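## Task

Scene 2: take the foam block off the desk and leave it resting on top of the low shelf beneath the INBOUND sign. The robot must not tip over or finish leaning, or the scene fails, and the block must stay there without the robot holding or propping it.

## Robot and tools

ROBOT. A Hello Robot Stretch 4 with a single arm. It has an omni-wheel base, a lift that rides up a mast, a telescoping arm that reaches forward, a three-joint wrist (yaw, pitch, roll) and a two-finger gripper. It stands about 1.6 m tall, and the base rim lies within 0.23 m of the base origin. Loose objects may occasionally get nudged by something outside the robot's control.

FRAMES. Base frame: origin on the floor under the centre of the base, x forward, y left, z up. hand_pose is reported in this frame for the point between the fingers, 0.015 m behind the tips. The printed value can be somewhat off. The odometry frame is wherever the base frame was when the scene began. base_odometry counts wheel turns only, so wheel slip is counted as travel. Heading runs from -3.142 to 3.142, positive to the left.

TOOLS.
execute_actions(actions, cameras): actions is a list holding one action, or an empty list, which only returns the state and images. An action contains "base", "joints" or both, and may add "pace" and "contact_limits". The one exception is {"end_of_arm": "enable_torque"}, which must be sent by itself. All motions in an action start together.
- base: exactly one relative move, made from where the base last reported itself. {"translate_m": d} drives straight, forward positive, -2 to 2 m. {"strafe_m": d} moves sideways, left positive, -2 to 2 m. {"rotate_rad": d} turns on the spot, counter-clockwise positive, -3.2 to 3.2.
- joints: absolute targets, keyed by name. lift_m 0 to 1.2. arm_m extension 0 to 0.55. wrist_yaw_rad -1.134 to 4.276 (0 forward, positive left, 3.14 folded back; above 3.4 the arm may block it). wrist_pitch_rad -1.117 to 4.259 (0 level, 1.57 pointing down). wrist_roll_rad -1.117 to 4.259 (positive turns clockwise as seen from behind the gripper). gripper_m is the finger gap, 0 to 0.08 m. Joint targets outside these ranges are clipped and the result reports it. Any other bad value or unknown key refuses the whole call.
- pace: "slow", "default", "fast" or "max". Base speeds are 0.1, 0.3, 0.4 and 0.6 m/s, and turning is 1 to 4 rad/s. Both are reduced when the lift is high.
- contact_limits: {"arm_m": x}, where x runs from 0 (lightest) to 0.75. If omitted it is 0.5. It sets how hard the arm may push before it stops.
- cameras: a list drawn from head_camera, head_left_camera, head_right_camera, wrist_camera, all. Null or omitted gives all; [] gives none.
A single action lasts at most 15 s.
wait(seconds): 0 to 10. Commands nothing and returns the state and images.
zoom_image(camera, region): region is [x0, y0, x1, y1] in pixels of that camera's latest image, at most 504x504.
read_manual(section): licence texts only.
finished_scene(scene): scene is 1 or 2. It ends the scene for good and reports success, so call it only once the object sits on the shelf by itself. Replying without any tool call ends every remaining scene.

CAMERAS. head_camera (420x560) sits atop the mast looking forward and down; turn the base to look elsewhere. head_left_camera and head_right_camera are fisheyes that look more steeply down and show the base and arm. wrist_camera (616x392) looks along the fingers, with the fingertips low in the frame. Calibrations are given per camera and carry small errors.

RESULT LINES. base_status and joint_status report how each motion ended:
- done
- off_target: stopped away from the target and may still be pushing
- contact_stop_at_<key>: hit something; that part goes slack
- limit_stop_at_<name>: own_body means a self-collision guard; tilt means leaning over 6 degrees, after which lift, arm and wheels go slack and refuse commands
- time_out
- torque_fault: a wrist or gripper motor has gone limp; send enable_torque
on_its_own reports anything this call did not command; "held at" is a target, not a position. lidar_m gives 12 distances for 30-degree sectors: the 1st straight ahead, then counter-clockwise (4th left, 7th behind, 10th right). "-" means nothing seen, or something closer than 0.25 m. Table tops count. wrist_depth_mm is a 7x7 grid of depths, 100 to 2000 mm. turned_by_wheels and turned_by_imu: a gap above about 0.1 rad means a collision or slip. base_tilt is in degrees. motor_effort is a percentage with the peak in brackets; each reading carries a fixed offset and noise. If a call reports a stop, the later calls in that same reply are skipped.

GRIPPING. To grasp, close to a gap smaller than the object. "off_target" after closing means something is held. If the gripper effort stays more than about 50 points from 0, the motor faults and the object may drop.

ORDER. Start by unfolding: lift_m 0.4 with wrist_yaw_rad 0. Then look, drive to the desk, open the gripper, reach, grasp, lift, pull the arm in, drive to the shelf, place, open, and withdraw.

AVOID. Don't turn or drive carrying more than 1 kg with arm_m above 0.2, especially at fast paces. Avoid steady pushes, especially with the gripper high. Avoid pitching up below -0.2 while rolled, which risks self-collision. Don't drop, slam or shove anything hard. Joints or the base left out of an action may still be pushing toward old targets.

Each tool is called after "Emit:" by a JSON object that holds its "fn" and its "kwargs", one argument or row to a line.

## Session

Emit:
{"fn": "execute_actions", "kwargs": {
  "actions": []
}}

Scene clock: 0.00 s.
base_odometry: x=+0.000 y=+0.000 heading=+0.000 (m, m, rad; odometry frame)
turned_by_wheels: +0.000 (rad since the last result)
turned_by_imu: +0.000 (rad since the last result)
base_tilt: forward=+0.0 right=-0.2 (deg)
lidar_m: 1.22 0.73 0.62 0.61 0.73 0.75 0.76 0.93 0.67 0.68 0.82 2.18
base_status: not commanded
joint_positions: lift_m=+0.165 arm_m=+0.002 wrist_yaw_rad=+3.047 wrist_pitch_rad=+0.020 wrist_roll_rad=+0.014 gripper_m=+0.040
joint_status: not commanded
motor_effort: lift_m=+21 arm_m=-1 wrist_yaw_rad=-1 wrist_pitch_rad=-5 wrist_roll_rad=-1 gripper_m=-1 wheel_0=+0 wheel_1=+0 wheel_2=+0 (%)
hand_pose: x=-0.0301 y=+0.1072 z=+0.3394 quat_wxyz=(+0.047, -0.009, +0.007, +0.999) (m; base frame)
wrist_depth_mm: 137 140 1708 1661 1576 1537 946 / 107 140 1060 960 946 960 878 / 110 140 1205 1308 1576 1281 960 / 130 160 1708 1618 1576 1281 946 / 1336 1756 1708 1576 1537 1308 946 / 1182 1281 1182 1160 1182 1182 946 / 878 - 138 917 - - 831
pictures: head_camera, head_left_camera, head_right_camera, wrist_camera
camera_calibration (this result's frames):
wrist_camera: T_world_to_cam=[[0.124489, 0.992215, 0.00336529, -0.113253], [0.0155023, 0.00144627, -0.999879, 0.397816], [-0.9921, 0.124526, -0.0152016, 0.113786], [0, 0, 0, 1]] pos_world=[0.120819, 0.0976267, 0.399879]
Images, in order (width x height): head_camera 420x560, head_left_camera 420x672, head_right_camera 420x672, wrist_camera 616x392.

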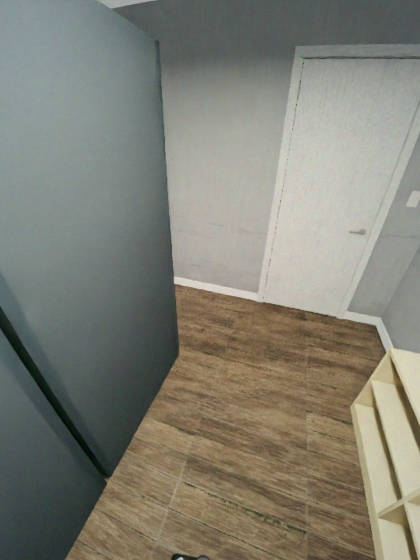

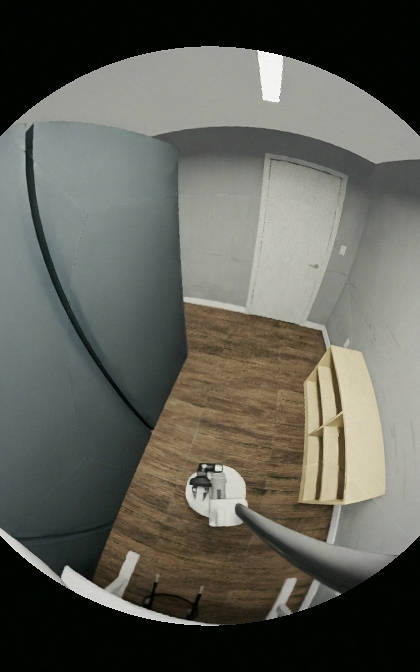

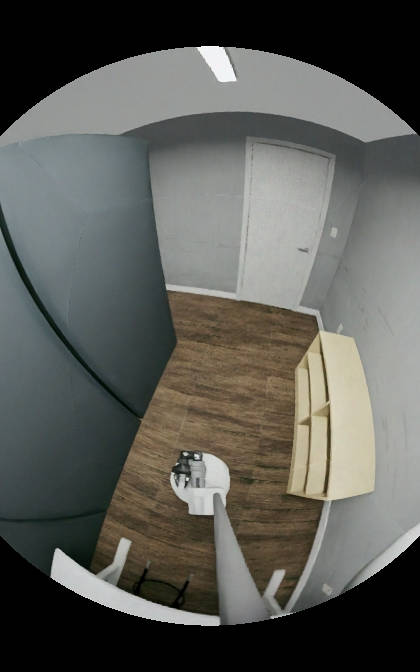

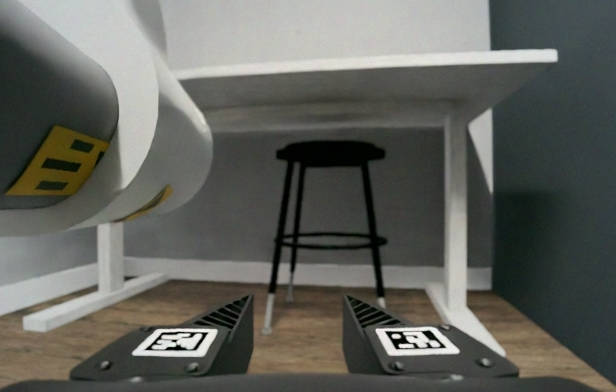

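Emit:
{"fn": "execute_actions", "kwargs": {
  "actions": [
    {"base":{"rotate_rad":2.9},"joints":{"lift_m":0.95,"gripper_m":0.08,"wrist_yaw_rad":0,"wrist_pitch_rad":0.6},"pace":"fast"}
  ]
}}

Scene clock: 6.10 s.
base_odometry: x=+0.000 y=+0.000 heading=+2.900 (m, m, rad; odometry frame)
turned_by_wheels: +2.900 (rad since the last result)
turned_by_imu: +2.876 (rad since the last result)
base_tilt: forward=-0.2 right=-0.4 (deg)
lidar_m: 0.76 0.79 1.12 0.68 0.72 1.01 2.16 0.85 0.62 0.59 0.66 0.79
base_status: done
joint_positions: lift_m=+0.950 arm_m=+0.002 wrist_yaw_rad=+0.000 wrist_pitch_rad=+0.602 wrist_roll_rad=+0.014 gripper_m=+0.080
joint_status: all done
motor_effort: lift_m=+24(24) arm_m=-1(1) wrist_yaw_rad=-4(13) wrist_pitch_rad=-3(4) wrist_roll_rad=-1(1) gripper_m=+1(3) wheel_0=+1(4) wheel_1=+3(8) wheel_2=+2(7) (%)
hand_pose: x=+0.3487 y=-0.0874 z=+1.0075 quat_wxyz=(+0.955, +0.006, +0.297, -0.002) (m; base frame)
wrist_depth_mm: 1205 1182 1182 1182 1160 1160 798 / 1255 1255 1281 1255 1255 1205 809 / 976 976 931 946 976 1025 798 / 723 741 732 741 741 750 768 / 1229 1537 1576 1537 1182 1025 759 / 1336 1366 1336 1430 1308 1098 788 / - - 1205 1205 148 - -
pictures: head_camera, head_left_camera, head_right_camera, wrist_camera
camera_calibration (this result's frames):
wrist_camera: T_world_to_cam=[[-0.0229547, -0.99955, 0.0192909, -0.108298], [-0.562857, -0.00302603, -0.826549, 1.08692], [0.826235, -0.0298312, -0.562535, 0.427853], [0, 0, 0, 1]] pos_world=[0.255786, -0.092197, 1.14116]
Images, in order (width x height): head_camera 420x560, head_left_camera 420x672, head_right_camera 420x672, wrist_camera 616x392.

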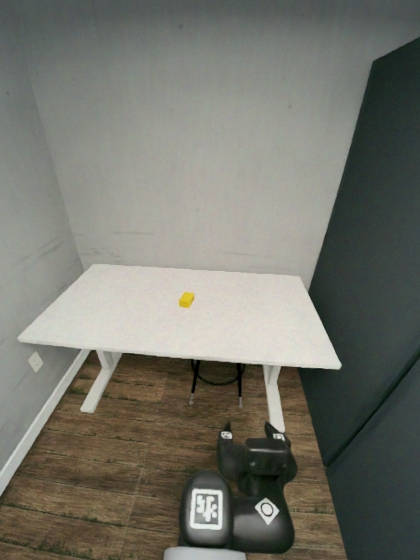

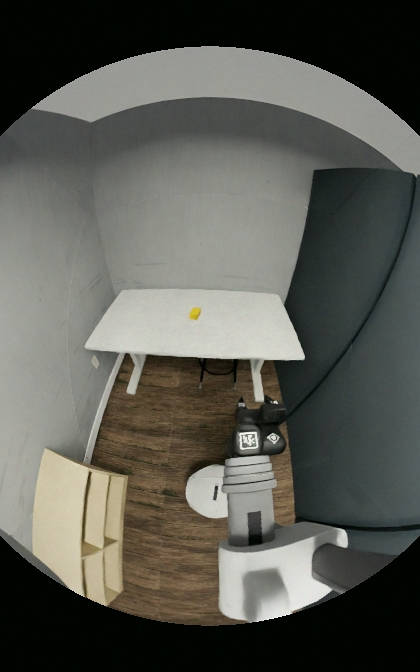

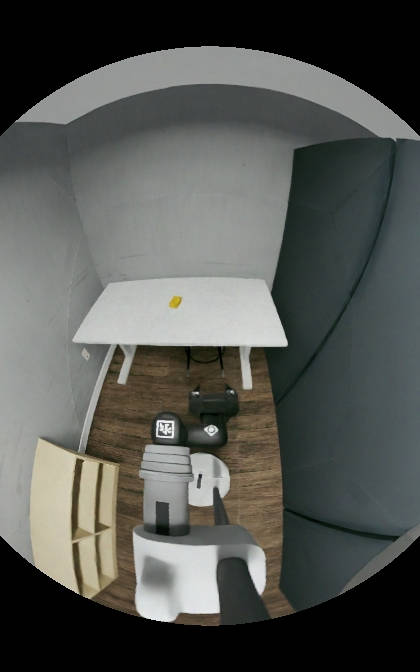

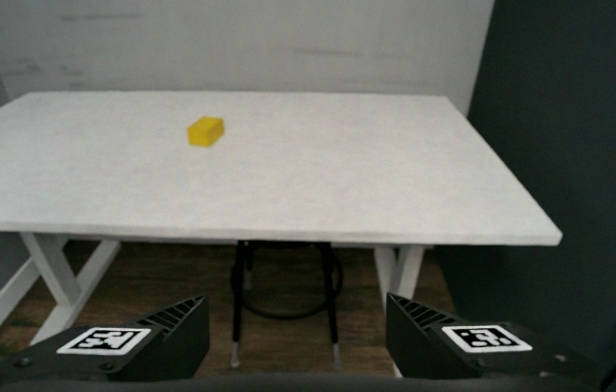

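Emit:
{"fn": "execute_actions", "kwargs": {
  "actions": [
    {"base":{"strafe_m":0.27},"joints":{"wrist_yaw_rad":-0.2,"lift_m":0.82},"pace":"fast"}
  ],
  "cameras": []
}}

Emit:
{"fn": "execute_actions", "kwargs": {
  "actions": [
    {"base":{"translate_m":0.35},"joints":{"arm_m":0.4},"pace":"fast"}
  ],
  "cameras": ["wrist_camera","head_left_camera"]
}}

Scene clock: 15.00 s.
base_odometry: x=-0.065 y=-0.262 heading=+2.901 (m, m, rad; odometry frame)
turned_by_wheels: +0.000 (rad since the last result)
turned_by_imu: +0.000 (rad since the last result)
base_tilt: forward=-0.1 right=-0.1 (deg)
lidar_m: 0.75 0.82 0.83 0.41 0.43 0.63 2.14 1.25 0.91 0.87 0.94 0.80
base_status: done
joint_positions: lift_m=+0.820 arm_m=+0.002 wrist_yaw_rad=-0.200 wrist_pitch_rad=+0.602 wrist_roll_rad=+0.014 gripper_m=+0.080
joint_status: all done
motor_effort: lift_m=+17(25) arm_m=-1(1) wrist_yaw_rad=+0(4) wrist_pitch_rad=-4(4) wrist_roll_rad=-1(1) gripper_m=+1(2) wheel_0=+1(11) wheel_1=+0(13) wheel_2=+1(1) (%)
hand_pose: x=+0.3278 y=-0.1205 z=+0.8780 quat_wxyz=(+0.950, +0.036, +0.294, -0.097) (m; base frame)
wrist_depth_mm: 1060 1160 1182 1229 1281 1182 904 / 946 931 866 946 946 976 917 / 668 676 661 668 723 715 788 / 991 1464 1576 1576 1576 1281 946 / 1281 1430 1464 1464 1397 1308 991 / 1160 1205 1160 1229 1160 1182 976 / - - 1060 1098 147 - -
pictures: none
No camera images: the call's "cameras" was empty. Leave "cameras" out to get every camera's image.

Scene clock: 17.30 s.
base_odometry: x=-0.404 y=-0.179 heading=+2.901 (m, m, rad; odometry frame)
turned_by_wheels: +0.000 (rad since the last result)
turned_by_imu: -0.001 (rad since the last result)
base_tilt: forward=-0.2 right=-0.1 (deg)
lidar_m: 0.41 0.45 0.64 0.77 0.50 0.60 2.50 1.27 0.94 0.90 0.59 0.45
base_status: done
joint_positions: lift_m=+0.820 arm_m=+0.399 wrist_yaw_rad=-0.200 wrist_pitch_rad=+0.602 wrist_roll_rad=+0.014 gripper_m=+0.080
joint_status: all done
motor_effort: lift_m=+17(17) arm_m=+6(6) wrist_yaw_rad=-4(2) wrist_pitch_rad=-3(5) wrist_roll_rad=-1(1) gripper_m=+1(1) wheel_0=+0(1) wheel_1=+0(7) wheel_2=+2(11) (%)
hand_pose: x=+0.7244 y=-0.1204 z=+0.8781 quat_wxyz=(+0.950, +0.036, +0.294, -0.097) (m; base frame)
wrist_depth_mm: 484 504 521 544 569 591 615 / 512 549 569 597 621 640 668 / 564 585 603 627 640 668 676 / 504 508 512 512 517 517 525 / 407 413 418 418 424 421 421 / 347 349 307 334 343 355 351 / - - 265 272 147 - -
pictures: head_left_camera, wrist_camera
camera_calibration (this result's frames):
wrist_camera: T_world_to_cam=[[-0.220891, -0.975108, 0.01929, 0.0161096], [-0.552137, 0.108723, -0.826634, 1.19708], [0.80396, -0.193247, -0.562409, 0.0399719], [0, 0, 0, 1]] pos_world=[0.632373, -0.106717, 1.01171]
Images, in order (width x height): head_left_camera 420x672, wrist_camera 616x392.

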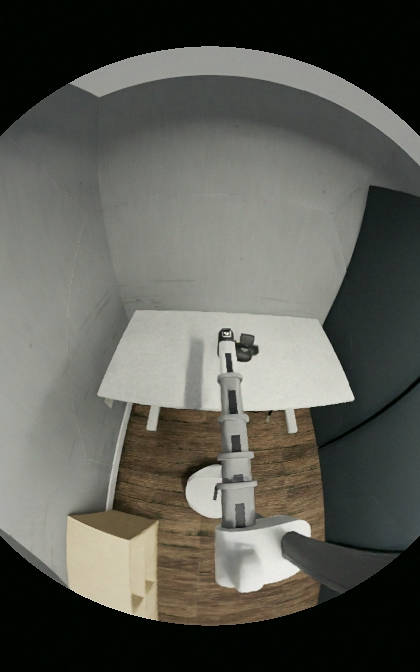

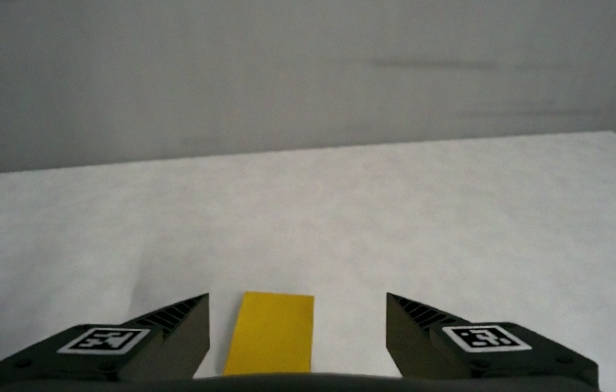

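Emit:
{"fn": "execute_actions", "kwargs": {
  "actions": [
    {"base":{"strafe_m":0.021},"joints":{"arm_m":0.48,"wrist_yaw_rad":-0.29,"lift_m":0.75}}
  ],
  "cameras": ["wrist_camera"]
}}

Scene clock: 25.07 s.
base_odometry: x=-0.409 y=-0.199 heading=+2.901 (m, m, rad; odometry frame)
turned_by_wheels: +0.000 (rad since the last result)
turned_by_imu: -0.001 (rad since the last result)
base_tilt: forward=-0.1 right=-0.2 (deg)
lidar_m: 0.43 0.45 0.65 0.74 0.48 0.61 2.49 1.28 0.96 0.90 0.60 0.43
base_status: done
joint_positions: lift_m=+0.750 arm_m=+0.479 wrist_yaw_rad=-0.290 wrist_pitch_rad=+0.602 wrist_roll_rad=+0.014 gripper_m=+0.080
joint_status: all done
motor_effort: lift_m=+17(16) arm_m=+6(6) wrist_yaw_rad=-2(4) wrist_pitch_rad=-4(4) wrist_roll_rad=-1(1) gripper_m=+2(1) wheel_0=+2(8) wheel_1=+0(8) wheel_2=+1(3) (%)
hand_pose: x=+0.7929 y=-0.1339 z=+0.8081 quat_wxyz=(+0.945, +0.049, +0.292, -0.140) (m; base frame)
wrist_depth_mm: 413 436 462 484 525 559 603 / 442 469 500 530 564 615 647 / 466 488 500 504 504 512 521 / 382 384 387 389 394 392 397 / 310 314 317 319 317 320 319 / 262 266 259 214 260 270 268 / - - 194 189 148 - -
pictures: wrist_camera
camera_calibration (this result's frames):
wrist_camera: T_world_to_cam=[[-0.307785, -0.95126, 0.0192935, 0.091585], [-0.540208, 0.158022, -0.826561, 1.17556], [0.783226, -0.264825, -0.562516, -0.0500815], [0, 0, 0, 1]] pos_world=[0.702462, -0.111907, 0.941735]
Images, in order (width x height): wrist_camera 616x392.

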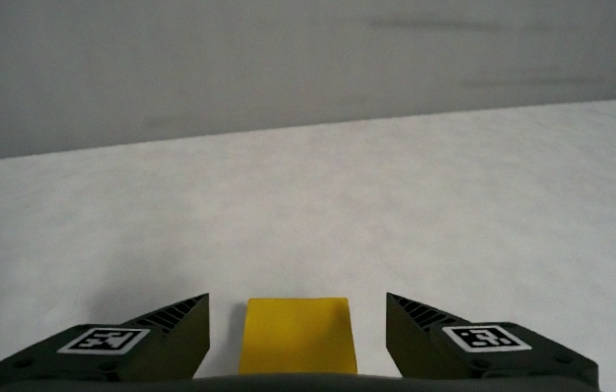

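Emit:
{"fn": "execute_actions", "kwargs": {
  "actions": [
    {"joints":{"lift_m":0.69}}
  ],
  "cameras": ["wrist_camera"]
}}

Emit:
{"fn": "execute_actions", "kwargs": {
  "actions": [
    {"joints":{"gripper_m":0.04}}
  ],
  "cameras": []
}}

Emit:
{"fn": "execute_actions", "kwargs": {
  "actions": [
    {"joints":{"lift_m":0.76},"pace":"fast"}
  ],
  "cameras": ["wrist_camera"]
}}

Emit:
{"fn": "execute_actions", "kwargs": {
  "actions": [
    {"base":{"translate_m":-0.45},"joints":{"arm_m":0.003,"wrist_yaw_rad":0},"pace":"fast"}
  ],
  "cameras": ["wrist_camera"]
}}

Scene clock: 33.23 s.
base_odometry: x=-0.409 y=-0.199 heading=+2.901 (m, m, rad; odometry frame)
turned_by_wheels: +0.000 (rad since the last result)
turned_by_imu: -0.001 (rad since the last result)
base_tilt: forward=-0.3 right=-0.1 (deg)
lidar_m: 0.42 0.44 0.65 0.74 0.48 0.59 2.52 1.27 0.96 0.89 0.58 0.44
base_status: not commanded
joint_positions: lift_m=+0.690 arm_m=+0.479 wrist_yaw_rad=-0.290 wrist_pitch_rad=+0.602 wrist_roll_rad=+0.014 gripper_m=+0.080
joint_status: all done
motor_effort: lift_m=+17(15) arm_m=+6(6) wrist_yaw_rad=-2(1) wrist_pitch_rad=-3(3) wrist_roll_rad=-1(1) gripper_m=+1(1) wheel_0=+1(2) wheel_1=+0(0) wheel_2=+1(0) (%)
hand_pose: x=+0.7929 y=-0.1339 z=+0.7481 quat_wxyz=(+0.945, +0.049, +0.292, -0.140) (m; base frame)
wrist_depth_mm: 413 436 459 492 521 559 597 / 439 462 480 512 521 530 549 / 362 359 364 364 368 373 377 / 279 279 281 282 286 289 289 / 226 229 221 166 233 231 233 / 190 192 144 140 148 195 195 / - - 125 124 124 - -
pictures: wrist_camera
camera_calibration (this result's frames):
wrist_camera: T_world_to_cam=[[-0.307785, -0.95126, 0.0192937, 0.0927428], [-0.540208, 0.158022, -0.826561, 1.12597], [0.783226, -0.264826, -0.562516, -0.0838305], [0, 0, 0, 1]] pos_world=[0.702463, -0.111907, 0.881741]
Images, in order (width x height): wrist_camera 616x392.

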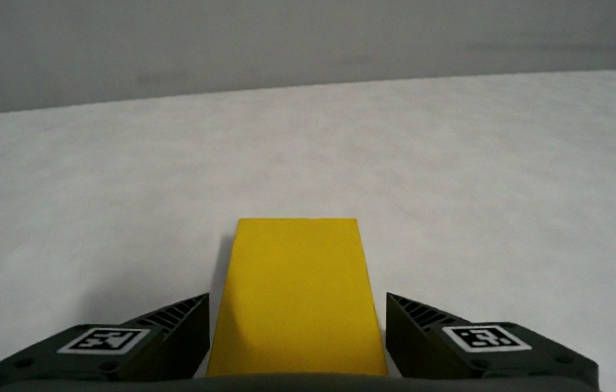

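Scene clock: 34.23 s.
base_odometry: x=-0.409 y=-0.199 heading=+2.901 (m, m, rad; odometry frame)
turned_by_wheels: +0.000 (rad since the last result)
turned_by_imu: +0.000 (rad since the last result)
base_tilt: forward=-0.1 right=-0.3 (deg)
lidar_m: 0.42 0.46 0.63 0.76 0.49 0.61 2.50 1.28 0.96 0.91 0.58 0.45
base_status: not commanded
joint_positions: lift_m=+0.690 arm_m=+0.479 wrist_yaw_rad=-0.290 wrist_pitch_rad=+0.602 wrist_roll_rad=+0.014 gripper_m=+0.059
joint_status: gripper_m off_target (ended at +0.059, target +0.040)
on_its_own: gripper_m is held at +0.053, not at your +0.040, by its contact guard: the fingers met something
motor_effort: lift_m=+17(17) arm_m=+6(6) wrist_yaw_rad=-3(2) wrist_pitch_rad=-4(4) wrist_roll_rad=-1(1) gripper_m=-38(36) wheel_0=+2(2) wheel_1=+0(0) wheel_2=+1(1) (%)
hand_pose: x=+0.7929 y=-0.1339 z=+0.7481 quat_wxyz=(+0.945, +0.049, +0.292, -0.140) (m; base frame)
wrist_depth_mm: 413 436 459 492 521 559 597 / 439 462 484 508 521 535 554 / 362 359 364 366 368 373 377 / 279 282 283 285 285 285 289 / 227 229 221 165 230 233 232 / 190 191 140 140 144 195 195 / - - 120 123 120 - -
pictures: none
No camera images: the call's "cameras" was empty. Leave "cameras" out to get every camera's image.

Scene clock: 35.27 s.
base_odometry: x=-0.409 y=-0.199 heading=+2.901 (m, m, rad; odometry frame)
turned_by_wheels: +0.000 (rad since the last result)
turned_by_imu: +0.000 (rad since the last result)
base_tilt: forward=-0.1 right=-0.2 (deg)
lidar_m: 0.43 0.47 0.65 0.74 0.48 0.60 2.51 1.27 0.93 0.90 0.59 0.44
base_status: not commanded
joint_positions: lift_m=+0.760 arm_m=+0.479 wrist_yaw_rad=-0.290 wrist_pitch_rad=+0.602 wrist_roll_rad=+0.014 gripper_m=+0.059
joint_status: all done
on_its_own: gripper_m is held at +0.053, not at your +0.040, by its contact guard: the fingers met something
motor_effort: lift_m=+24(21) arm_m=+6(6) wrist_yaw_rad=-2(1) wrist_pitch_rad=-4(4) wrist_roll_rad=-1(1) gripper_m=-37(39) wheel_0=+1(1) wheel_1=+0(0) wheel_2=+0(1) (%)
hand_pose: x=+0.7928 y=-0.1338 z=+0.8174 quat_wxyz=(+0.945, +0.049, +0.293, -0.140) (m; base frame)
wrist_depth_mm: 413 439 459 488 521 564 597 / 439 466 496 535 564 609 654 / 473 496 517 525 525 530 544 / 399 402 402 404 404 413 413 / 324 327 315 166 334 332 334 / 273 274 140 140 145 281 279 / - - 120 124 121 - -
pictures: wrist_camera
camera_calibration (this result's frames):
wrist_camera: T_world_to_cam=[[-0.307787, -0.95126, 0.0192985, 0.0914017], [-0.54036, 0.158071, -0.826453, 1.18333], [0.783121, -0.264799, -0.562674, -0.0445804], [0, 0, 0, 1]] pos_world=[0.702468, -0.111908, 0.95112]
Images, in order (width x height): wrist_camera 616x392.

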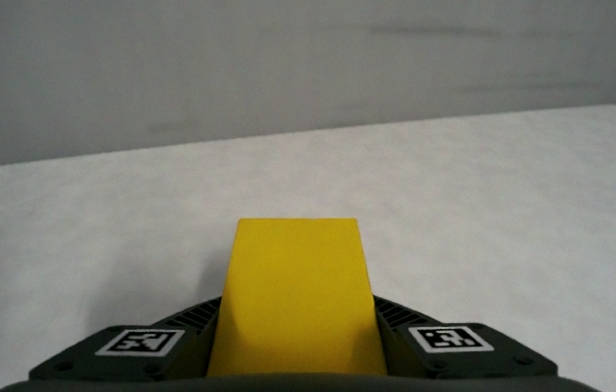

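Scene clock: 37.80 s.
base_odometry: x=+0.028 y=-0.307 heading=+2.901 (m, m, rad; odometry frame)
turned_by_wheels: +0.000 (rad since the last result)
turned_by_imu: +0.000 (rad since the last result)
base_tilt: forward=-0.2 right=-0.3 (deg)
lidar_m: 0.85 0.93 0.40 0.40 0.41 0.58 2.06 1.26 0.92 0.89 0.95 0.87
base_status: done
joint_positions: lift_m=+0.760 arm_m=+0.004 wrist_yaw_rad=+0.000 wrist_pitch_rad=+0.603 wrist_roll_rad=+0.014 gripper_m=+0.059
joint_status: all done
on_its_own: gripper_m is held at +0.053, not at your +0.040, by its contact guard: the fingers met something
motor_effort: lift_m=+24(24) arm_m=-6(7) wrist_yaw_rad=-1(3) wrist_pitch_rad=-6(6) wrist_roll_rad=-1(1) gripper_m=-38(37) wheel_0=+0(12) wheel_1=-1(4) wheel_2=-1(11) (%)
hand_pose: x=+0.3501 y=-0.0875 z=+0.8174 quat_wxyz=(+0.955, +0.007, +0.297, -0.002) (m; base frame)
wrist_depth_mm: 1138 1205 1255 1229 1182 1229 1182 / 750 750 741 741 750 768 798 / 1160 1537 1576 1537 904 1078 1160 / 1205 1464 1576 1576 1537 1537 1229 / 1205 1308 1281 165 1308 1308 1182 / 1060 1118 140 139 144 1160 1118 / - - 120 124 121 - 1008
pictures: wrist_camera
camera_calibration (this result's frames):
wrist_camera: T_world_to_cam=[[-0.0234509, -0.999539, 0.0193001, -0.104519], [-0.563249, -0.00273989, -0.826282, 0.930527], [0.825954, -0.0302479, -0.562925, 0.32012], [0, 0, 0, 1]] pos_world=[0.257264, -0.0922387, 0.951099]
Images, in order (width x height): wrist_camera 616x392.

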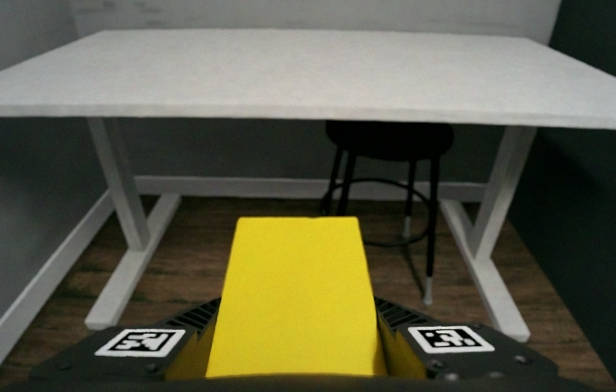

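Emit:
{"fn": "execute_actions", "kwargs": {
  "actions": [
    {"base":{"translate_m":-0.7},"pace":"max"}
  ],
  "cameras": ["head_left_camera"]
}}

Scene clock: 46.97 s.
base_odometry: x=+0.707 y=-0.474 heading=+2.901 (m, m, rad; odometry frame)
turned_by_wheels: +0.000 (rad since the last result)
turned_by_imu: +0.000 (rad since the last result)
base_tilt: forward=-0.1 right=-0.3 (deg)
lidar_m: 1.55 0.57 0.42 0.41 0.43 1.24 1.34 1.46 0.90 0.85 0.91 1.32
base_status: done
joint_positions: lift_m=+0.760 arm_m=+0.004 wrist_yaw_rad=+0.000 wrist_pitch_rad=+0.603 wrist_roll_rad=+0.014 gripper_m=+0.059
joint_status: not commanded
on_its_own: gripper_m is held at +0.053, not at your +0.040, by its contact guard: the fingers met something
motor_effort: lift_m=+24(24) arm_m=-5(6) wrist_yaw_rad=-2(1) wrist_pitch_rad=-5(5) wrist_roll_rad=-1(1) gripper_m=-39(38) wheel_0=+0(8) wheel_1=-1(8) wheel_2=-2(13) (%)
hand_pose: x=+0.3501 y=-0.0874 z=+0.8174 quat_wxyz=(+0.955, +0.007, +0.297, -0.002) (m; base frame)
wrist_depth_mm: 1229 1430 1499 1499 1499 1430 1182 / 1229 1618 - - - 1576 1138 / 1229 1756 - - - 1708 1182 / 707 1618 1661 1661 1661 1618 1160 / 778 1308 1336 165 1336 1366 1160 / 750 1118 140 140 144 1138 1098 / - - 120 123 121 - 1008
pictures: head_left_camera
Images, in order (width x height): head_left_camera 420x672.

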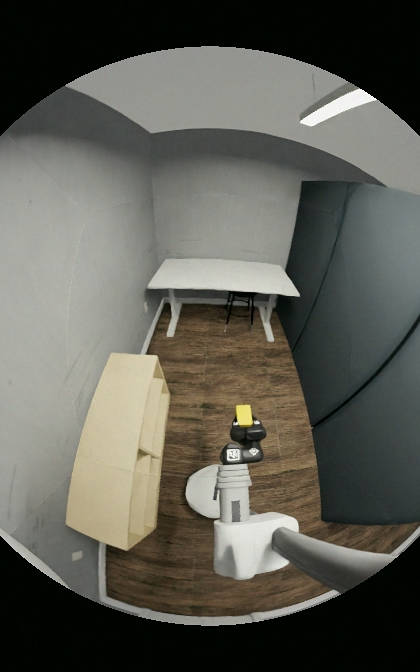

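No sign here.

Emit:
{"fn": "execute_actions", "kwargs": {
  "actions": [
    {"base":{"translate_m":-0.88},"joints":{"lift_m":0.65},"pace":"max"}
  ],
  "cameras": []
}}

Emit:
{"fn": "execute_actions", "kwargs": {
  "actions": [
    {"base":{"rotate_rad":-1.57},"pace":"fast"}
  ],
  "cameras": ["head_camera"]
}}

Scene clock: 54.70 s.
base_odometry: x=+1.562 y=-0.684 heading=+2.900 (m, m, rad; odometry frame)
turned_by_wheels: +0.000 (rad since the last result)
turned_by_imu: +0.001 (rad since the last result)
base_tilt: forward=-0.2 right=-0.2 (deg)
lidar_m: 1.64 0.67 0.72 0.84 0.62 0.48 0.48 0.51 0.78 2.43 0.95 1.27
base_status: done
joint_positions: lift_m=+0.650 arm_m=+0.004 wrist_yaw_rad=+0.000 wrist_pitch_rad=+0.603 wrist_roll_rad=+0.014 gripper_m=+0.059
joint_status: all done
on_its_own: gripper_m is held at +0.053, not at your +0.040, by its contact guard: the fingers met something
motor_effort: lift_m=+19(23) arm_m=-6(5) wrist_yaw_rad=-1(2) wrist_pitch_rad=-5(5) wrist_roll_rad=-1(1) gripper_m=-37(37) wheel_0=-1(2) wheel_1=+0(7) wheel_2=-1(10) (%)
hand_pose: x=+0.3501 y=-0.0874 z=+0.7078 quat_wxyz=(+0.955, +0.007, +0.297, -0.002) (m; base frame)
wrist_depth_mm: 1160 1308 - - - 1708 1098 / 831 1430 - - - 1661 1118 / 904 1182 1921 1921 1863 1618 1118 / 866 1255 1464 1464 1464 1430 1138 / 878 1098 1182 166 1229 1229 1098 / 891 991 140 140 144 1008 991 / - - 120 124 121 - 904
pictures: none
No camera images: the call's "cameras" was empty. Leave "cameras" out to get every camera's image.

Scene clock: 56.53 s.
base_odometry: x=+1.562 y=-0.684 heading=+1.331 (m, m, rad; odometry frame)
turned_by_wheels: -1.570 (rad since the last result)
turned_by_imu: -1.558 (rad since the last result)
base_tilt: forward=-0.3 right=-0.3 (deg)
lidar_m: 2.41 0.94 1.24 1.56 0.67 0.73 0.85 0.62 0.47 0.46 0.51 0.75
base_status: done
joint_positions: lift_m=+0.650 arm_m=+0.004 wrist_yaw_rad=+0.000 wrist_pitch_rad=+0.603 wrist_roll_rad=+0.014 gripper_m=+0.059
joint_status: not commanded
on_its_own: gripper_m is held at +0.053, not at your +0.040, by its contact guard: the fingers met something
motor_effort: lift_m=+18(18) arm_m=-6(6) wrist_yaw_rad=+0(1) wrist_pitch_rad=-5(5) wrist_roll_rad=-1(1) gripper_m=-35(36) wheel_0=+2(8) wheel_1=+0(12) wheel_2=+0(7) (%)
hand_pose: x=+0.3501 y=-0.0874 z=+0.7078 quat_wxyz=(+0.955, +0.007, +0.297, -0.002) (m; base frame)
wrist_depth_mm: 683 - - - - 946 640 / 676 1025 - - - 946 640 / 707 1025 1808 1863 1708 946 647 / 741 1008 1430 1464 1464 931 640 / 809 1008 1160 165 1205 917 647 / 931 960 140 140 144 866 634 / - - 120 124 121 - 621
pictures: head_camera
Images, in order (width x height): head_camera 420x560.

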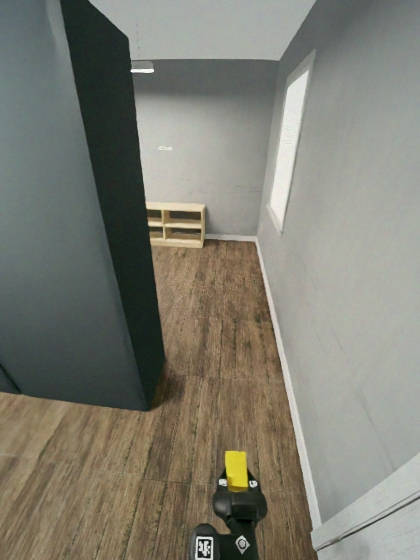

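Emit:
{"fn": "execute_actions", "kwargs": {
  "actions": [
    {"base":{"translate_m":2.0},"pace":"max"}
  ],
  "cameras": []
}}

Emit:
{"fn": "execute_actions", "kwargs": {
  "actions": [
    {"base":{"rotate_rad":0.6},"pace":"fast"}
  ],
  "cameras": []
}}

Emit:
{"fn": "execute_actions", "kwargs": {
  "actions": [
    {"base":{"translate_m":0.8},"pace":"max"}
  ],
  "cameras": ["head_camera","head_left_camera"]
}}

Emit:
{"fn": "zoom_image", "kwargs": {
  "camera": "head_camera",
  "region": [230, 130, 350, 210]
}}

Scene clock: 70.23 s.
base_odometry: x=+2.037 y=+1.259 heading=+1.331 (m, m, rad; odometry frame)
turned_by_wheels: +0.000 (rad since the last result)
turned_by_imu: -0.007 (rad since the last result)
base_tilt: forward=-0.1 right=-0.2 (deg)
lidar_m: 1.45 1.57 2.74 2.26 0.93 0.74 2.06 0.83 0.61 0.59 0.56 0.85
base_status: done
joint_positions: lift_m=+0.650 arm_m=+0.004 wrist_yaw_rad=+0.000 wrist_pitch_rad=+0.603 wrist_roll_rad=+0.014 gripper_m=+0.059
joint_status: not commanded
on_its_own: gripper_m is held at +0.053, not at your +0.040, by its contact guard: the fingers met something
motor_effort: lift_m=+19(18) arm_m=-6(6) wrist_yaw_rad=-2(1) wrist_pitch_rad=-5(5) wrist_roll_rad=-1(1) gripper_m=-37(37) wheel_0=+1(6) wheel_1=-1(5) wheel_2=-1(6) (%)
hand_pose: x=+0.3501 y=-0.0874 z=+0.7078 quat_wxyz=(+0.955, +0.007, +0.297, -0.002) (m; base frame)
wrist_depth_mm: 1366 1397 1430 1464 1464 1118 768 / 1397 1537 1537 1661 1576 1118 778 / 1464 1618 1618 1708 1708 1138 759 / 1430 1464 1464 1499 1464 1118 750 / 1182 1160 1138 166 1205 1078 759 / 991 1025 140 140 144 1008 750 / - - 120 124 121 - 707
pictures: none
No camera images: the call's "cameras" was empty. Leave "cameras" out to get every camera's image.

Scene clock: 71.47 s.
base_odometry: x=+2.037 y=+1.259 heading=+1.930 (m, m, rad; odometry frame)
turned_by_wheels: +0.600 (rad since the last result)
turned_by_imu: +0.595 (rad since the last result)
base_tilt: forward=-0.3 right=-0.3 (deg)
lidar_m: 1.60 2.73 1.83 0.86 0.75 1.64 0.76 0.59 0.55 0.61 0.93 1.47
base_status: done
joint_positions: lift_m=+0.650 arm_m=+0.004 wrist_yaw_rad=+0.000 wrist_pitch_rad=+0.603 wrist_roll_rad=+0.014 gripper_m=+0.059
joint_status: not commanded
on_its_own: gripper_m is held at +0.053, not at your +0.040, by its contact guard: the fingers met something
motor_effort: lift_m=+19(18) arm_m=-6(6) wrist_yaw_rad=+0(0) wrist_pitch_rad=-5(5) wrist_roll_rad=-1(1) gripper_m=-38(38) wheel_0=+0(2) wheel_1=-1(5) wheel_2=+0(9) (%)
hand_pose: x=+0.3501 y=-0.0874 z=+0.7078 quat_wxyz=(+0.955, +0.007, +0.297, -0.002) (m; base frame)
wrist_depth_mm: - - 1863 1708 1464 1308 1229 / - - - 1537 1618 1397 1281 / 1921 1863 1863 1708 1661 1464 1366 / 1464 1464 1464 1464 1397 1430 1430 / 1182 1205 1160 166 1229 1205 1205 / 1008 1008 140 140 145 1025 1025 / - - 120 124 121 - 904
pictures: none
No camera images: the call's "cameras" was empty. Leave "cameras" out to get every camera's image.

Scene clock: 74.67 s.
base_odometry: x=+1.755 y=+2.007 heading=+1.931 (m, m, rad; odometry frame)
turned_by_wheels: +0.000 (rad since the last result)
turned_by_imu: -0.003 (rad since the last result)
base_tilt: forward=-0.3 right=-0.2 (deg)
lidar_m: 0.92 1.98 2.22 1.67 1.34 1.29 1.36 1.06 1.05 1.16 0.81 0.81
base_status: done
joint_positions: lift_m=+0.650 arm_m=+0.004 wrist_yaw_rad=+0.000 wrist_pitch_rad=+0.603 wrist_roll_rad=+0.014 gripper_m=+0.059
joint_status: not commanded
on_its_own: gripper_m is held at +0.053, not at your +0.040, by its contact guard: the fingers met something
motor_effort: lift_m=+18(19) arm_m=-6(6) wrist_yaw_rad=-2(2) wrist_pitch_rad=-5(5) wrist_roll_rad=-1(1) gripper_m=-37(38) wheel_0=+0(5) wheel_1=+0(7) wheel_2=+2(11) (%)
hand_pose: x=+0.3501 y=-0.0874 z=+0.7078 quat_wxyz=(+0.955, +0.007, +0.297, -0.002) (m; base frame)
wrist_depth_mm: - 1576 1255 1060 960 842 750 / - 1863 1118 820 759 768 768 / 1808 1808 1118 1138 904 609 544 / 1464 1464 1255 878 891 891 866 / 1160 1229 1160 165 1025 715 723 / 1008 1025 140 140 144 904 647 / - - 120 124 121 - 820
pictures: head_camera, head_left_camera
Images, in order (width x height): head_camera 420x560, head_left_camera 420x672.

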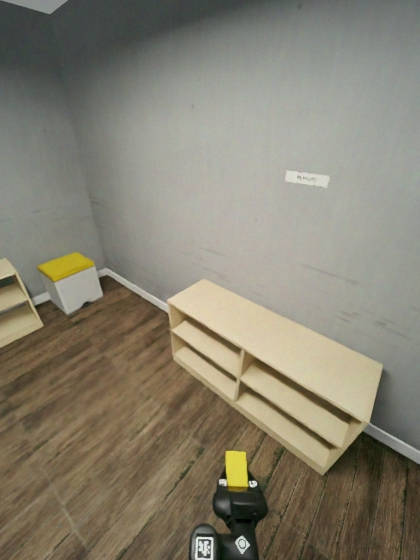

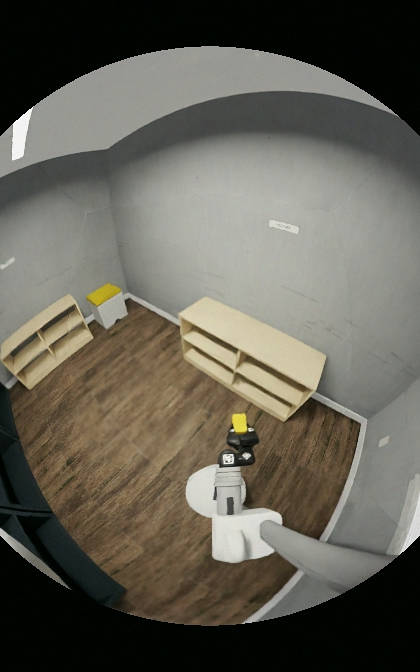

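Region (230, 130, 350, 210) of head_camera's 420x560 image, scaled by 4.200, with more detail than that image has.

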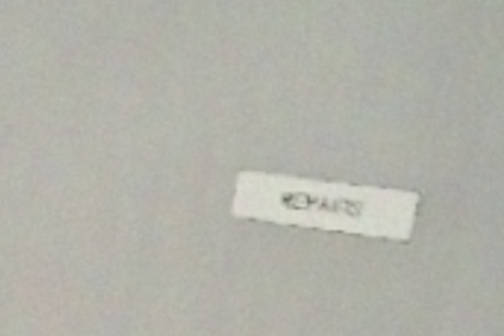

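REPAIRS; go to the other.

Emit:
{"fn": "execute_actions", "kwargs": {
  "actions": [
    {"base":{"rotate_rad":0.97},"pace":"fast"}
  ],
  "cameras": []
}}

Emit:
{"fn": "execute_actions", "kwargs": {
  "actions": [
    {"base":{"translate_m":1.45},"pace":"max"}
  ],
  "cameras": ["head_camera","head_left_camera"]
}}

Emit:
{"fn": "zoom_image", "kwargs": {
  "camera": "head_camera",
  "region": [100, 130, 300, 220]
}}

Scene clock: 80.73 s.
base_odometry: x=+1.755 y=+2.008 heading=+2.900 (m, m, rad; odometry frame)
turned_by_wheels: +0.970 (rad since the last result)
turned_by_imu: +0.961 (rad since the last result)
base_tilt: forward=-0.3 right=-0.2 (deg)
lidar_m: 2.24 1.81 1.34 1.28 1.46 1.06 1.03 1.10 1.26 0.80 0.88 1.28
base_status: done
joint_positions: lift_m=+0.650 arm_m=+0.004 wrist_yaw_rad=+0.000 wrist_pitch_rad=+0.603 wrist_roll_rad=+0.014 gripper_m=+0.059
joint_status: not commanded
on_its_own: gripper_m is held at +0.053, not at your +0.040, by its contact guard: the fingers met something
motor_effort: lift_m=+19(19) arm_m=-6(6) wrist_yaw_rad=-4(3) wrist_pitch_rad=-5(5) wrist_roll_rad=-1(1) gripper_m=-36(36) wheel_0=-2(6) wheel_1=-1(9) wheel_2=+2(7) (%)
hand_pose: x=+0.3502 y=-0.0874 z=+0.7078 quat_wxyz=(+0.955, +0.007, +0.297, -0.002) (m; base frame)
wrist_depth_mm: - - - - - - 1618 / - - - - - - 1661 / 1863 1863 1921 1921 1863 1921 1618 / 1430 1430 1464 1537 1430 1430 1499 / 1205 1205 1138 165 1229 1229 1205 / 1008 1008 140 140 145 1008 991 / - - 120 124 121 - 904
pictures: none
No camera images: the call's "cameras" was empty. Leave "cameras" out to get every camera's image.

Scene clock: 85.33 s.
base_odometry: x=+0.347 y=+2.353 heading=+2.901 (m, m, rad; odometry frame)
turned_by_wheels: +0.000 (rad since the last result)
turned_by_imu: -0.005 (rad since the last result)
base_tilt: forward=-0.1 right=-0.3 (deg)
lidar_m: 0.79 0.84 1.28 1.24 1.32 1.85 2.51 1.27 1.04 1.28 1.07 0.83
base_status: done
joint_positions: lift_m=+0.650 arm_m=+0.004 wrist_yaw_rad=+0.000 wrist_pitch_rad=+0.603 wrist_roll_rad=+0.014 gripper_m=+0.059
joint_status: not commanded
on_its_own: gripper_m is held at +0.053, not at your +0.040, by its contact guard: the fingers met something
motor_effort: lift_m=+19(19) arm_m=-6(6) wrist_yaw_rad=-1(1) wrist_pitch_rad=-5(5) wrist_roll_rad=-1(1) gripper_m=-37(38) wheel_0=+0(9) wheel_1=+1(2) wheel_2=+1(7) (%)
hand_pose: x=+0.3501 y=-0.0874 z=+0.7078 quat_wxyz=(+0.955, +0.007, +0.297, -0.002) (m; base frame)
wrist_depth_mm: 891 891 891 878 866 878 891 / 750 741 741 741 750 931 946 / 991 661 931 1025 931 759 917 / 866 788 878 904 891 854 768 / 1025 798 750 165 778 960 732 / 931 917 140 139 145 976 798 / - - 120 124 121 - 866
pictures: head_camera, head_left_camera
Images, in order (width x height): head_camera 420x560, head_left_camera 420x672.

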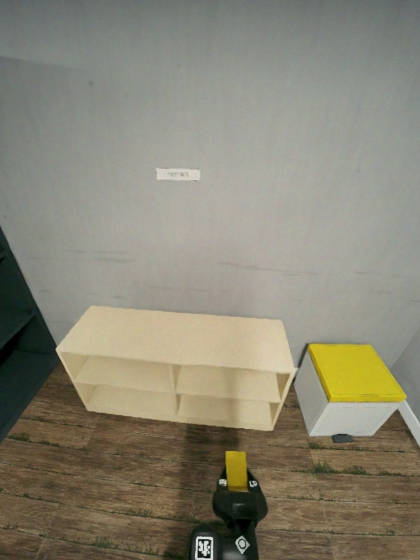

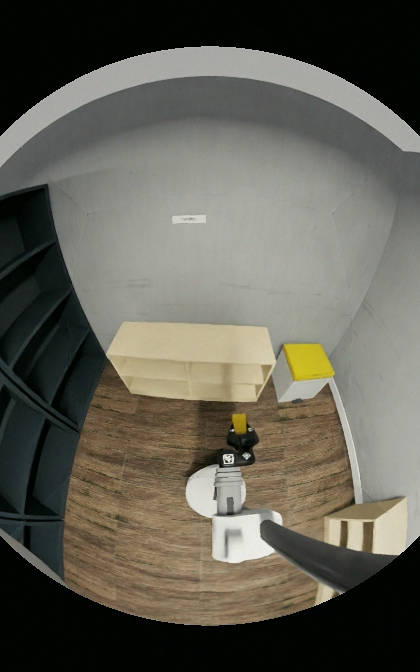

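Region (100, 130, 300, 220) of head_camera's 420x560 image, scaled by 2.520, with more detail than that image has; it fills the top 227 rows of this view, and the rest is white.

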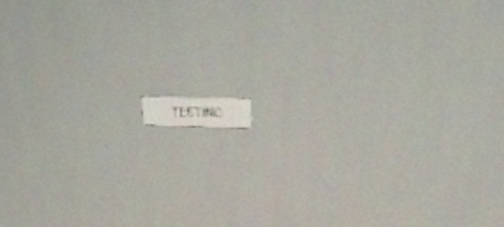

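Emit:
{"fn": "execute_actions", "kwargs": {
  "actions": [
    {"base":{"rotate_rad":3.0},"pace":"fast"}
  ],
  "cameras": ["head_camera","head_left_camera"]
}}

Scene clock: 90.53 s.
base_odometry: x=+0.347 y=+2.353 heading=-0.382 (m, m, rad; odometry frame)
turned_by_wheels: +3.000 (rad since the last result)
turned_by_imu: +2.976 (rad since the last result)
base_tilt: forward=-0.2 right=-0.2 (deg)
lidar_m: 2.49 1.44 1.01 1.17 1.26 0.86 0.77 0.81 1.07 1.23 1.28 1.65
base_status: done
joint_positions: lift_m=+0.650 arm_m=+0.004 wrist_yaw_rad=+0.000 wrist_pitch_rad=+0.602 wrist_roll_rad=+0.014 gripper_m=+0.059
joint_status: not commanded
on_its_own: gripper_m is held at +0.053, not at your +0.040, by its contact guard: the fingers met something
motor_effort: lift_m=+21(21) arm_m=-6(6) wrist_yaw_rad=+0(4) wrist_pitch_rad=-4(5) wrist_roll_rad=-1(1) gripper_m=-37(38) wheel_0=+0(9) wheel_1=+2(5) wheel_2=+0(7) (%)
hand_pose: x=+0.3502 y=-0.0874 z=+0.7077 quat_wxyz=(+0.955, +0.006, +0.297, -0.002) (m; base frame)
wrist_depth_mm: 1863 - - - - - - / - - - - - - 1397 / 1921 1921 1921 1921 1983 1921 1537 / 1397 1464 1464 1430 1499 1499 1430 / 1160 1205 1160 165 1205 1229 1229 / 991 991 139 140 144 1025 1008 / - - 120 123 121 - 891
pictures: head_camera, head_left_camera
Images, in order (width x height): head_camera 420x560, head_left_camera 420x672.

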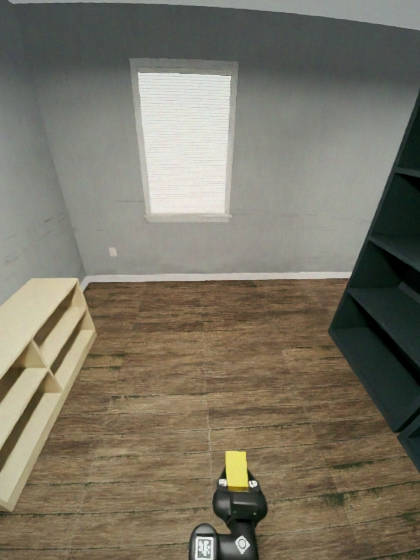

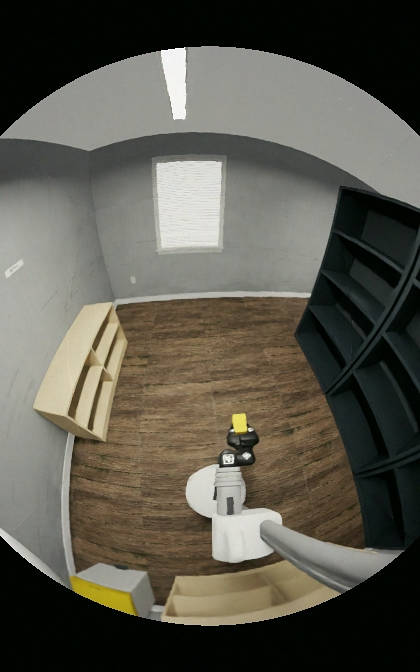

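Emit:
{"fn": "execute_actions", "kwargs": {
  "actions": [
    {"base":{"translate_m":2.0},"pace":"max"}
  ],
  "cameras": []
}}

Emit:
{"fn": "execute_actions", "kwargs": {
  "actions": [
    {"base":{"rotate_rad":-1.45},"pace":"fast"}
  ],
  "cameras": ["head_camera"]
}}

Scene clock: 104.33 s.
base_odometry: x=+2.203 y=+1.608 heading=-0.382 (m, m, rad; odometry frame)
turned_by_wheels: +0.000 (rad since the last result)
turned_by_imu: -0.006 (rad since the last result)
base_tilt: forward=-0.2 right=-0.3 (deg)
lidar_m: 0.49 0.50 0.63 1.48 1.14 1.47 2.83 1.74 1.12 1.14 0.86 0.56
base_status: done
joint_positions: lift_m=+0.650 arm_m=+0.004 wrist_yaw_rad=+0.000 wrist_pitch_rad=+0.602 wrist_roll_rad=+0.014 gripper_m=+0.059
joint_status: not commanded
on_its_own: gripper_m is held at +0.053, not at your +0.040, by its contact guard: the fingers met something
motor_effort: lift_m=+21(20) arm_m=-5(6) wrist_yaw_rad=+0(0) wrist_pitch_rad=-5(4) wrist_roll_rad=-1(1) gripper_m=-38(37) wheel_0=+1(7) wheel_1=-1(6) wheel_2=+1(15) (%)
hand_pose: x=+0.3501 y=-0.0874 z=+0.7077 quat_wxyz=(+0.955, +0.007, +0.297, -0.002) (m; base frame)
wrist_depth_mm: 248 255 263 270 294 303 309 / 266 290 298 309 317 329 338 / 306 315 327 340 351 362 370 / 334 345 355 366 387 399 418 / 373 382 382 165 430 455 469 / 413 418 140 139 144 508 549 / - - 120 124 121 - 640
pictures: none
No camera images: the call's "cameras" was empty. Leave "cameras" out to get every camera's image.

Scene clock: 106.10 s.
base_odometry: x=+2.203 y=+1.608 heading=-1.832 (m, m, rad; odometry frame)
turned_by_wheels: -1.450 (rad since the last result)
turned_by_imu: -1.439 (rad since the last result)
base_tilt: forward=-0.1 right=-0.2 (deg)
lidar_m: 2.02 0.74 0.49 0.48 0.53 0.74 1.26 1.15 1.65 2.78 1.49 1.12
base_status: done
joint_positions: lift_m=+0.650 arm_m=+0.004 wrist_yaw_rad=+0.000 wrist_pitch_rad=+0.602 wrist_roll_rad=+0.014 gripper_m=+0.059
joint_status: not commanded
on_its_own: gripper_m is held at +0.053, not at your +0.040, by its contact guard: the fingers met something
motor_effort: lift_m=+21(21) arm_m=-6(6) wrist_yaw_rad=-2(3) wrist_pitch_rad=-5(4) wrist_roll_rad=-1(1) gripper_m=-38(38) wheel_0=+1(4) wheel_1=+2(8) wheel_2=-2(6) (%)
hand_pose: x=+0.3502 y=-0.0874 z=+0.7077 quat_wxyz=(+0.955, +0.007, +0.297, -0.002) (m; base frame)
wrist_depth_mm: 904 1308 - - - 1118 1160 / 866 1308 - - - 960 1042 / 878 1308 1808 1863 1281 1366 1366 / 878 1336 1464 1430 1281 1366 1336 / 878 1160 1160 166 1138 1118 1138 / 866 1008 140 139 144 1025 1042 / - - 120 124 121 - 891
pictures: head_camera
Images, in order (width x height): head_camera 420x560.

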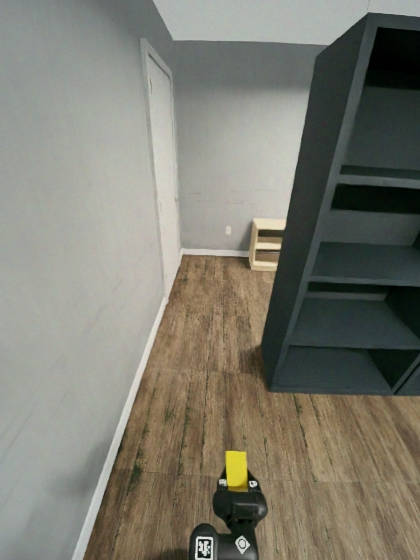

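Emit:
{"fn": "execute_actions", "kwargs": {
  "actions": [
    {"base":{"translate_m":2.0},"pace":"max"}
  ],
  "cameras": []
}}

Emit:
{"fn": "execute_actions", "kwargs": {
  "actions": [
    {"base":{"rotate_rad":-0.8},"pace":"fast"}
  ],
  "cameras": ["head_camera"]
}}

Scene clock: 116.47 s.
base_odometry: x=+1.687 y=-0.324 heading=-1.832 (m, m, rad; odometry frame)
turned_by_wheels: +0.000 (rad since the last result)
turned_by_imu: -0.006 (rad since the last result)
base_tilt: forward=-0.2 right=-0.2 (deg)
lidar_m: 1.22 0.69 0.49 0.44 0.52 0.73 2.21 0.64 0.68 1.95 1.21 0.95
base_status: done
joint_positions: lift_m=+0.650 arm_m=+0.004 wrist_yaw_rad=+0.000 wrist_pitch_rad=+0.602 wrist_roll_rad=+0.014 gripper_m=+0.059
joint_status: not commanded
on_its_own: gripper_m is held at +0.053, not at your +0.040, by its contact guard: the fingers met something
motor_effort: lift_m=+21(21) arm_m=-6(6) wrist_yaw_rad=+0(2) wrist_pitch_rad=-4(4) wrist_roll_rad=-1(1) gripper_m=-36(36) wheel_0=+1(9) wheel_1=+0(10) wheel_2=+2(14) (%)
hand_pose: x=+0.3501 y=-0.0874 z=+0.7077 quat_wxyz=(+0.955, +0.007, +0.297, -0.002) (m; base frame)
wrist_depth_mm: 866 917 904 904 904 931 917 / 866 991 976 991 991 854 798 / 866 1078 1078 1078 1078 798 1025 / 866 1138 1182 1138 1205 842 904 / 831 1138 1160 165 1182 917 1025 / 831 991 140 139 144 931 960 / - - 120 124 121 - 904
pictures: none
No camera images: the call's "cameras" was empty. Leave "cameras" out to get every camera's image.

Scene clock: 117.83 s.
base_odometry: x=+1.687 y=-0.324 heading=-2.632 (m, m, rad; odometry frame)
turned_by_wheels: -0.800 (rad since the last result)
turned_by_imu: -0.794 (rad since the last result)
base_tilt: forward=-0.1 right=-0.2 (deg)
lidar_m: 0.99 0.95 0.99 0.56 0.48 0.49 0.61 1.02 0.86 0.62 0.94 1.78
base_status: done
joint_positions: lift_m=+0.650 arm_m=+0.004 wrist_yaw_rad=+0.000 wrist_pitch_rad=+0.602 wrist_roll_rad=+0.014 gripper_m=+0.059
joint_status: not commanded
on_its_own: gripper_m is held at +0.053, not at your +0.040, by its contact guard: the fingers met something
motor_effort: lift_m=+21(21) arm_m=-6(6) wrist_yaw_rad=+0(2) wrist_pitch_rad=-5(4) wrist_roll_rad=-1(1) gripper_m=-36(37) wheel_0=+0(8) wheel_1=-2(10) wheel_2=-2(5) (%)
hand_pose: x=+0.3501 y=-0.0874 z=+0.7077 quat_wxyz=(+0.955, +0.007, +0.297, -0.002) (m; base frame)
wrist_depth_mm: 891 1008 1138 1308 1618 - - / 891 820 1255 1205 1618 - - / 960 904 1118 1229 1708 1921 - / 1042 904 1281 1308 1499 1499 1499 / 1078 1118 1060 166 1205 1182 1205 / 991 1008 140 140 144 1025 1025 / - - 120 124 120 - 904
pictures: head_camera
Images, in order (width x height): head_camera 420x560.

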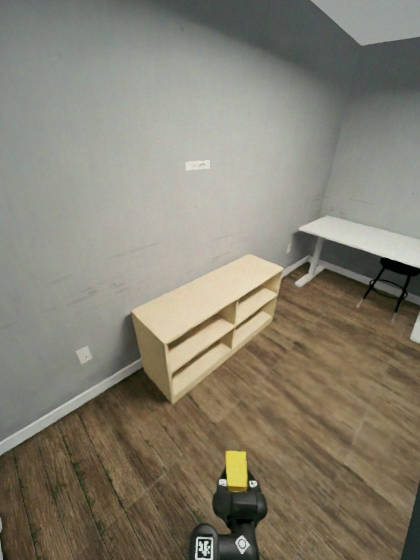

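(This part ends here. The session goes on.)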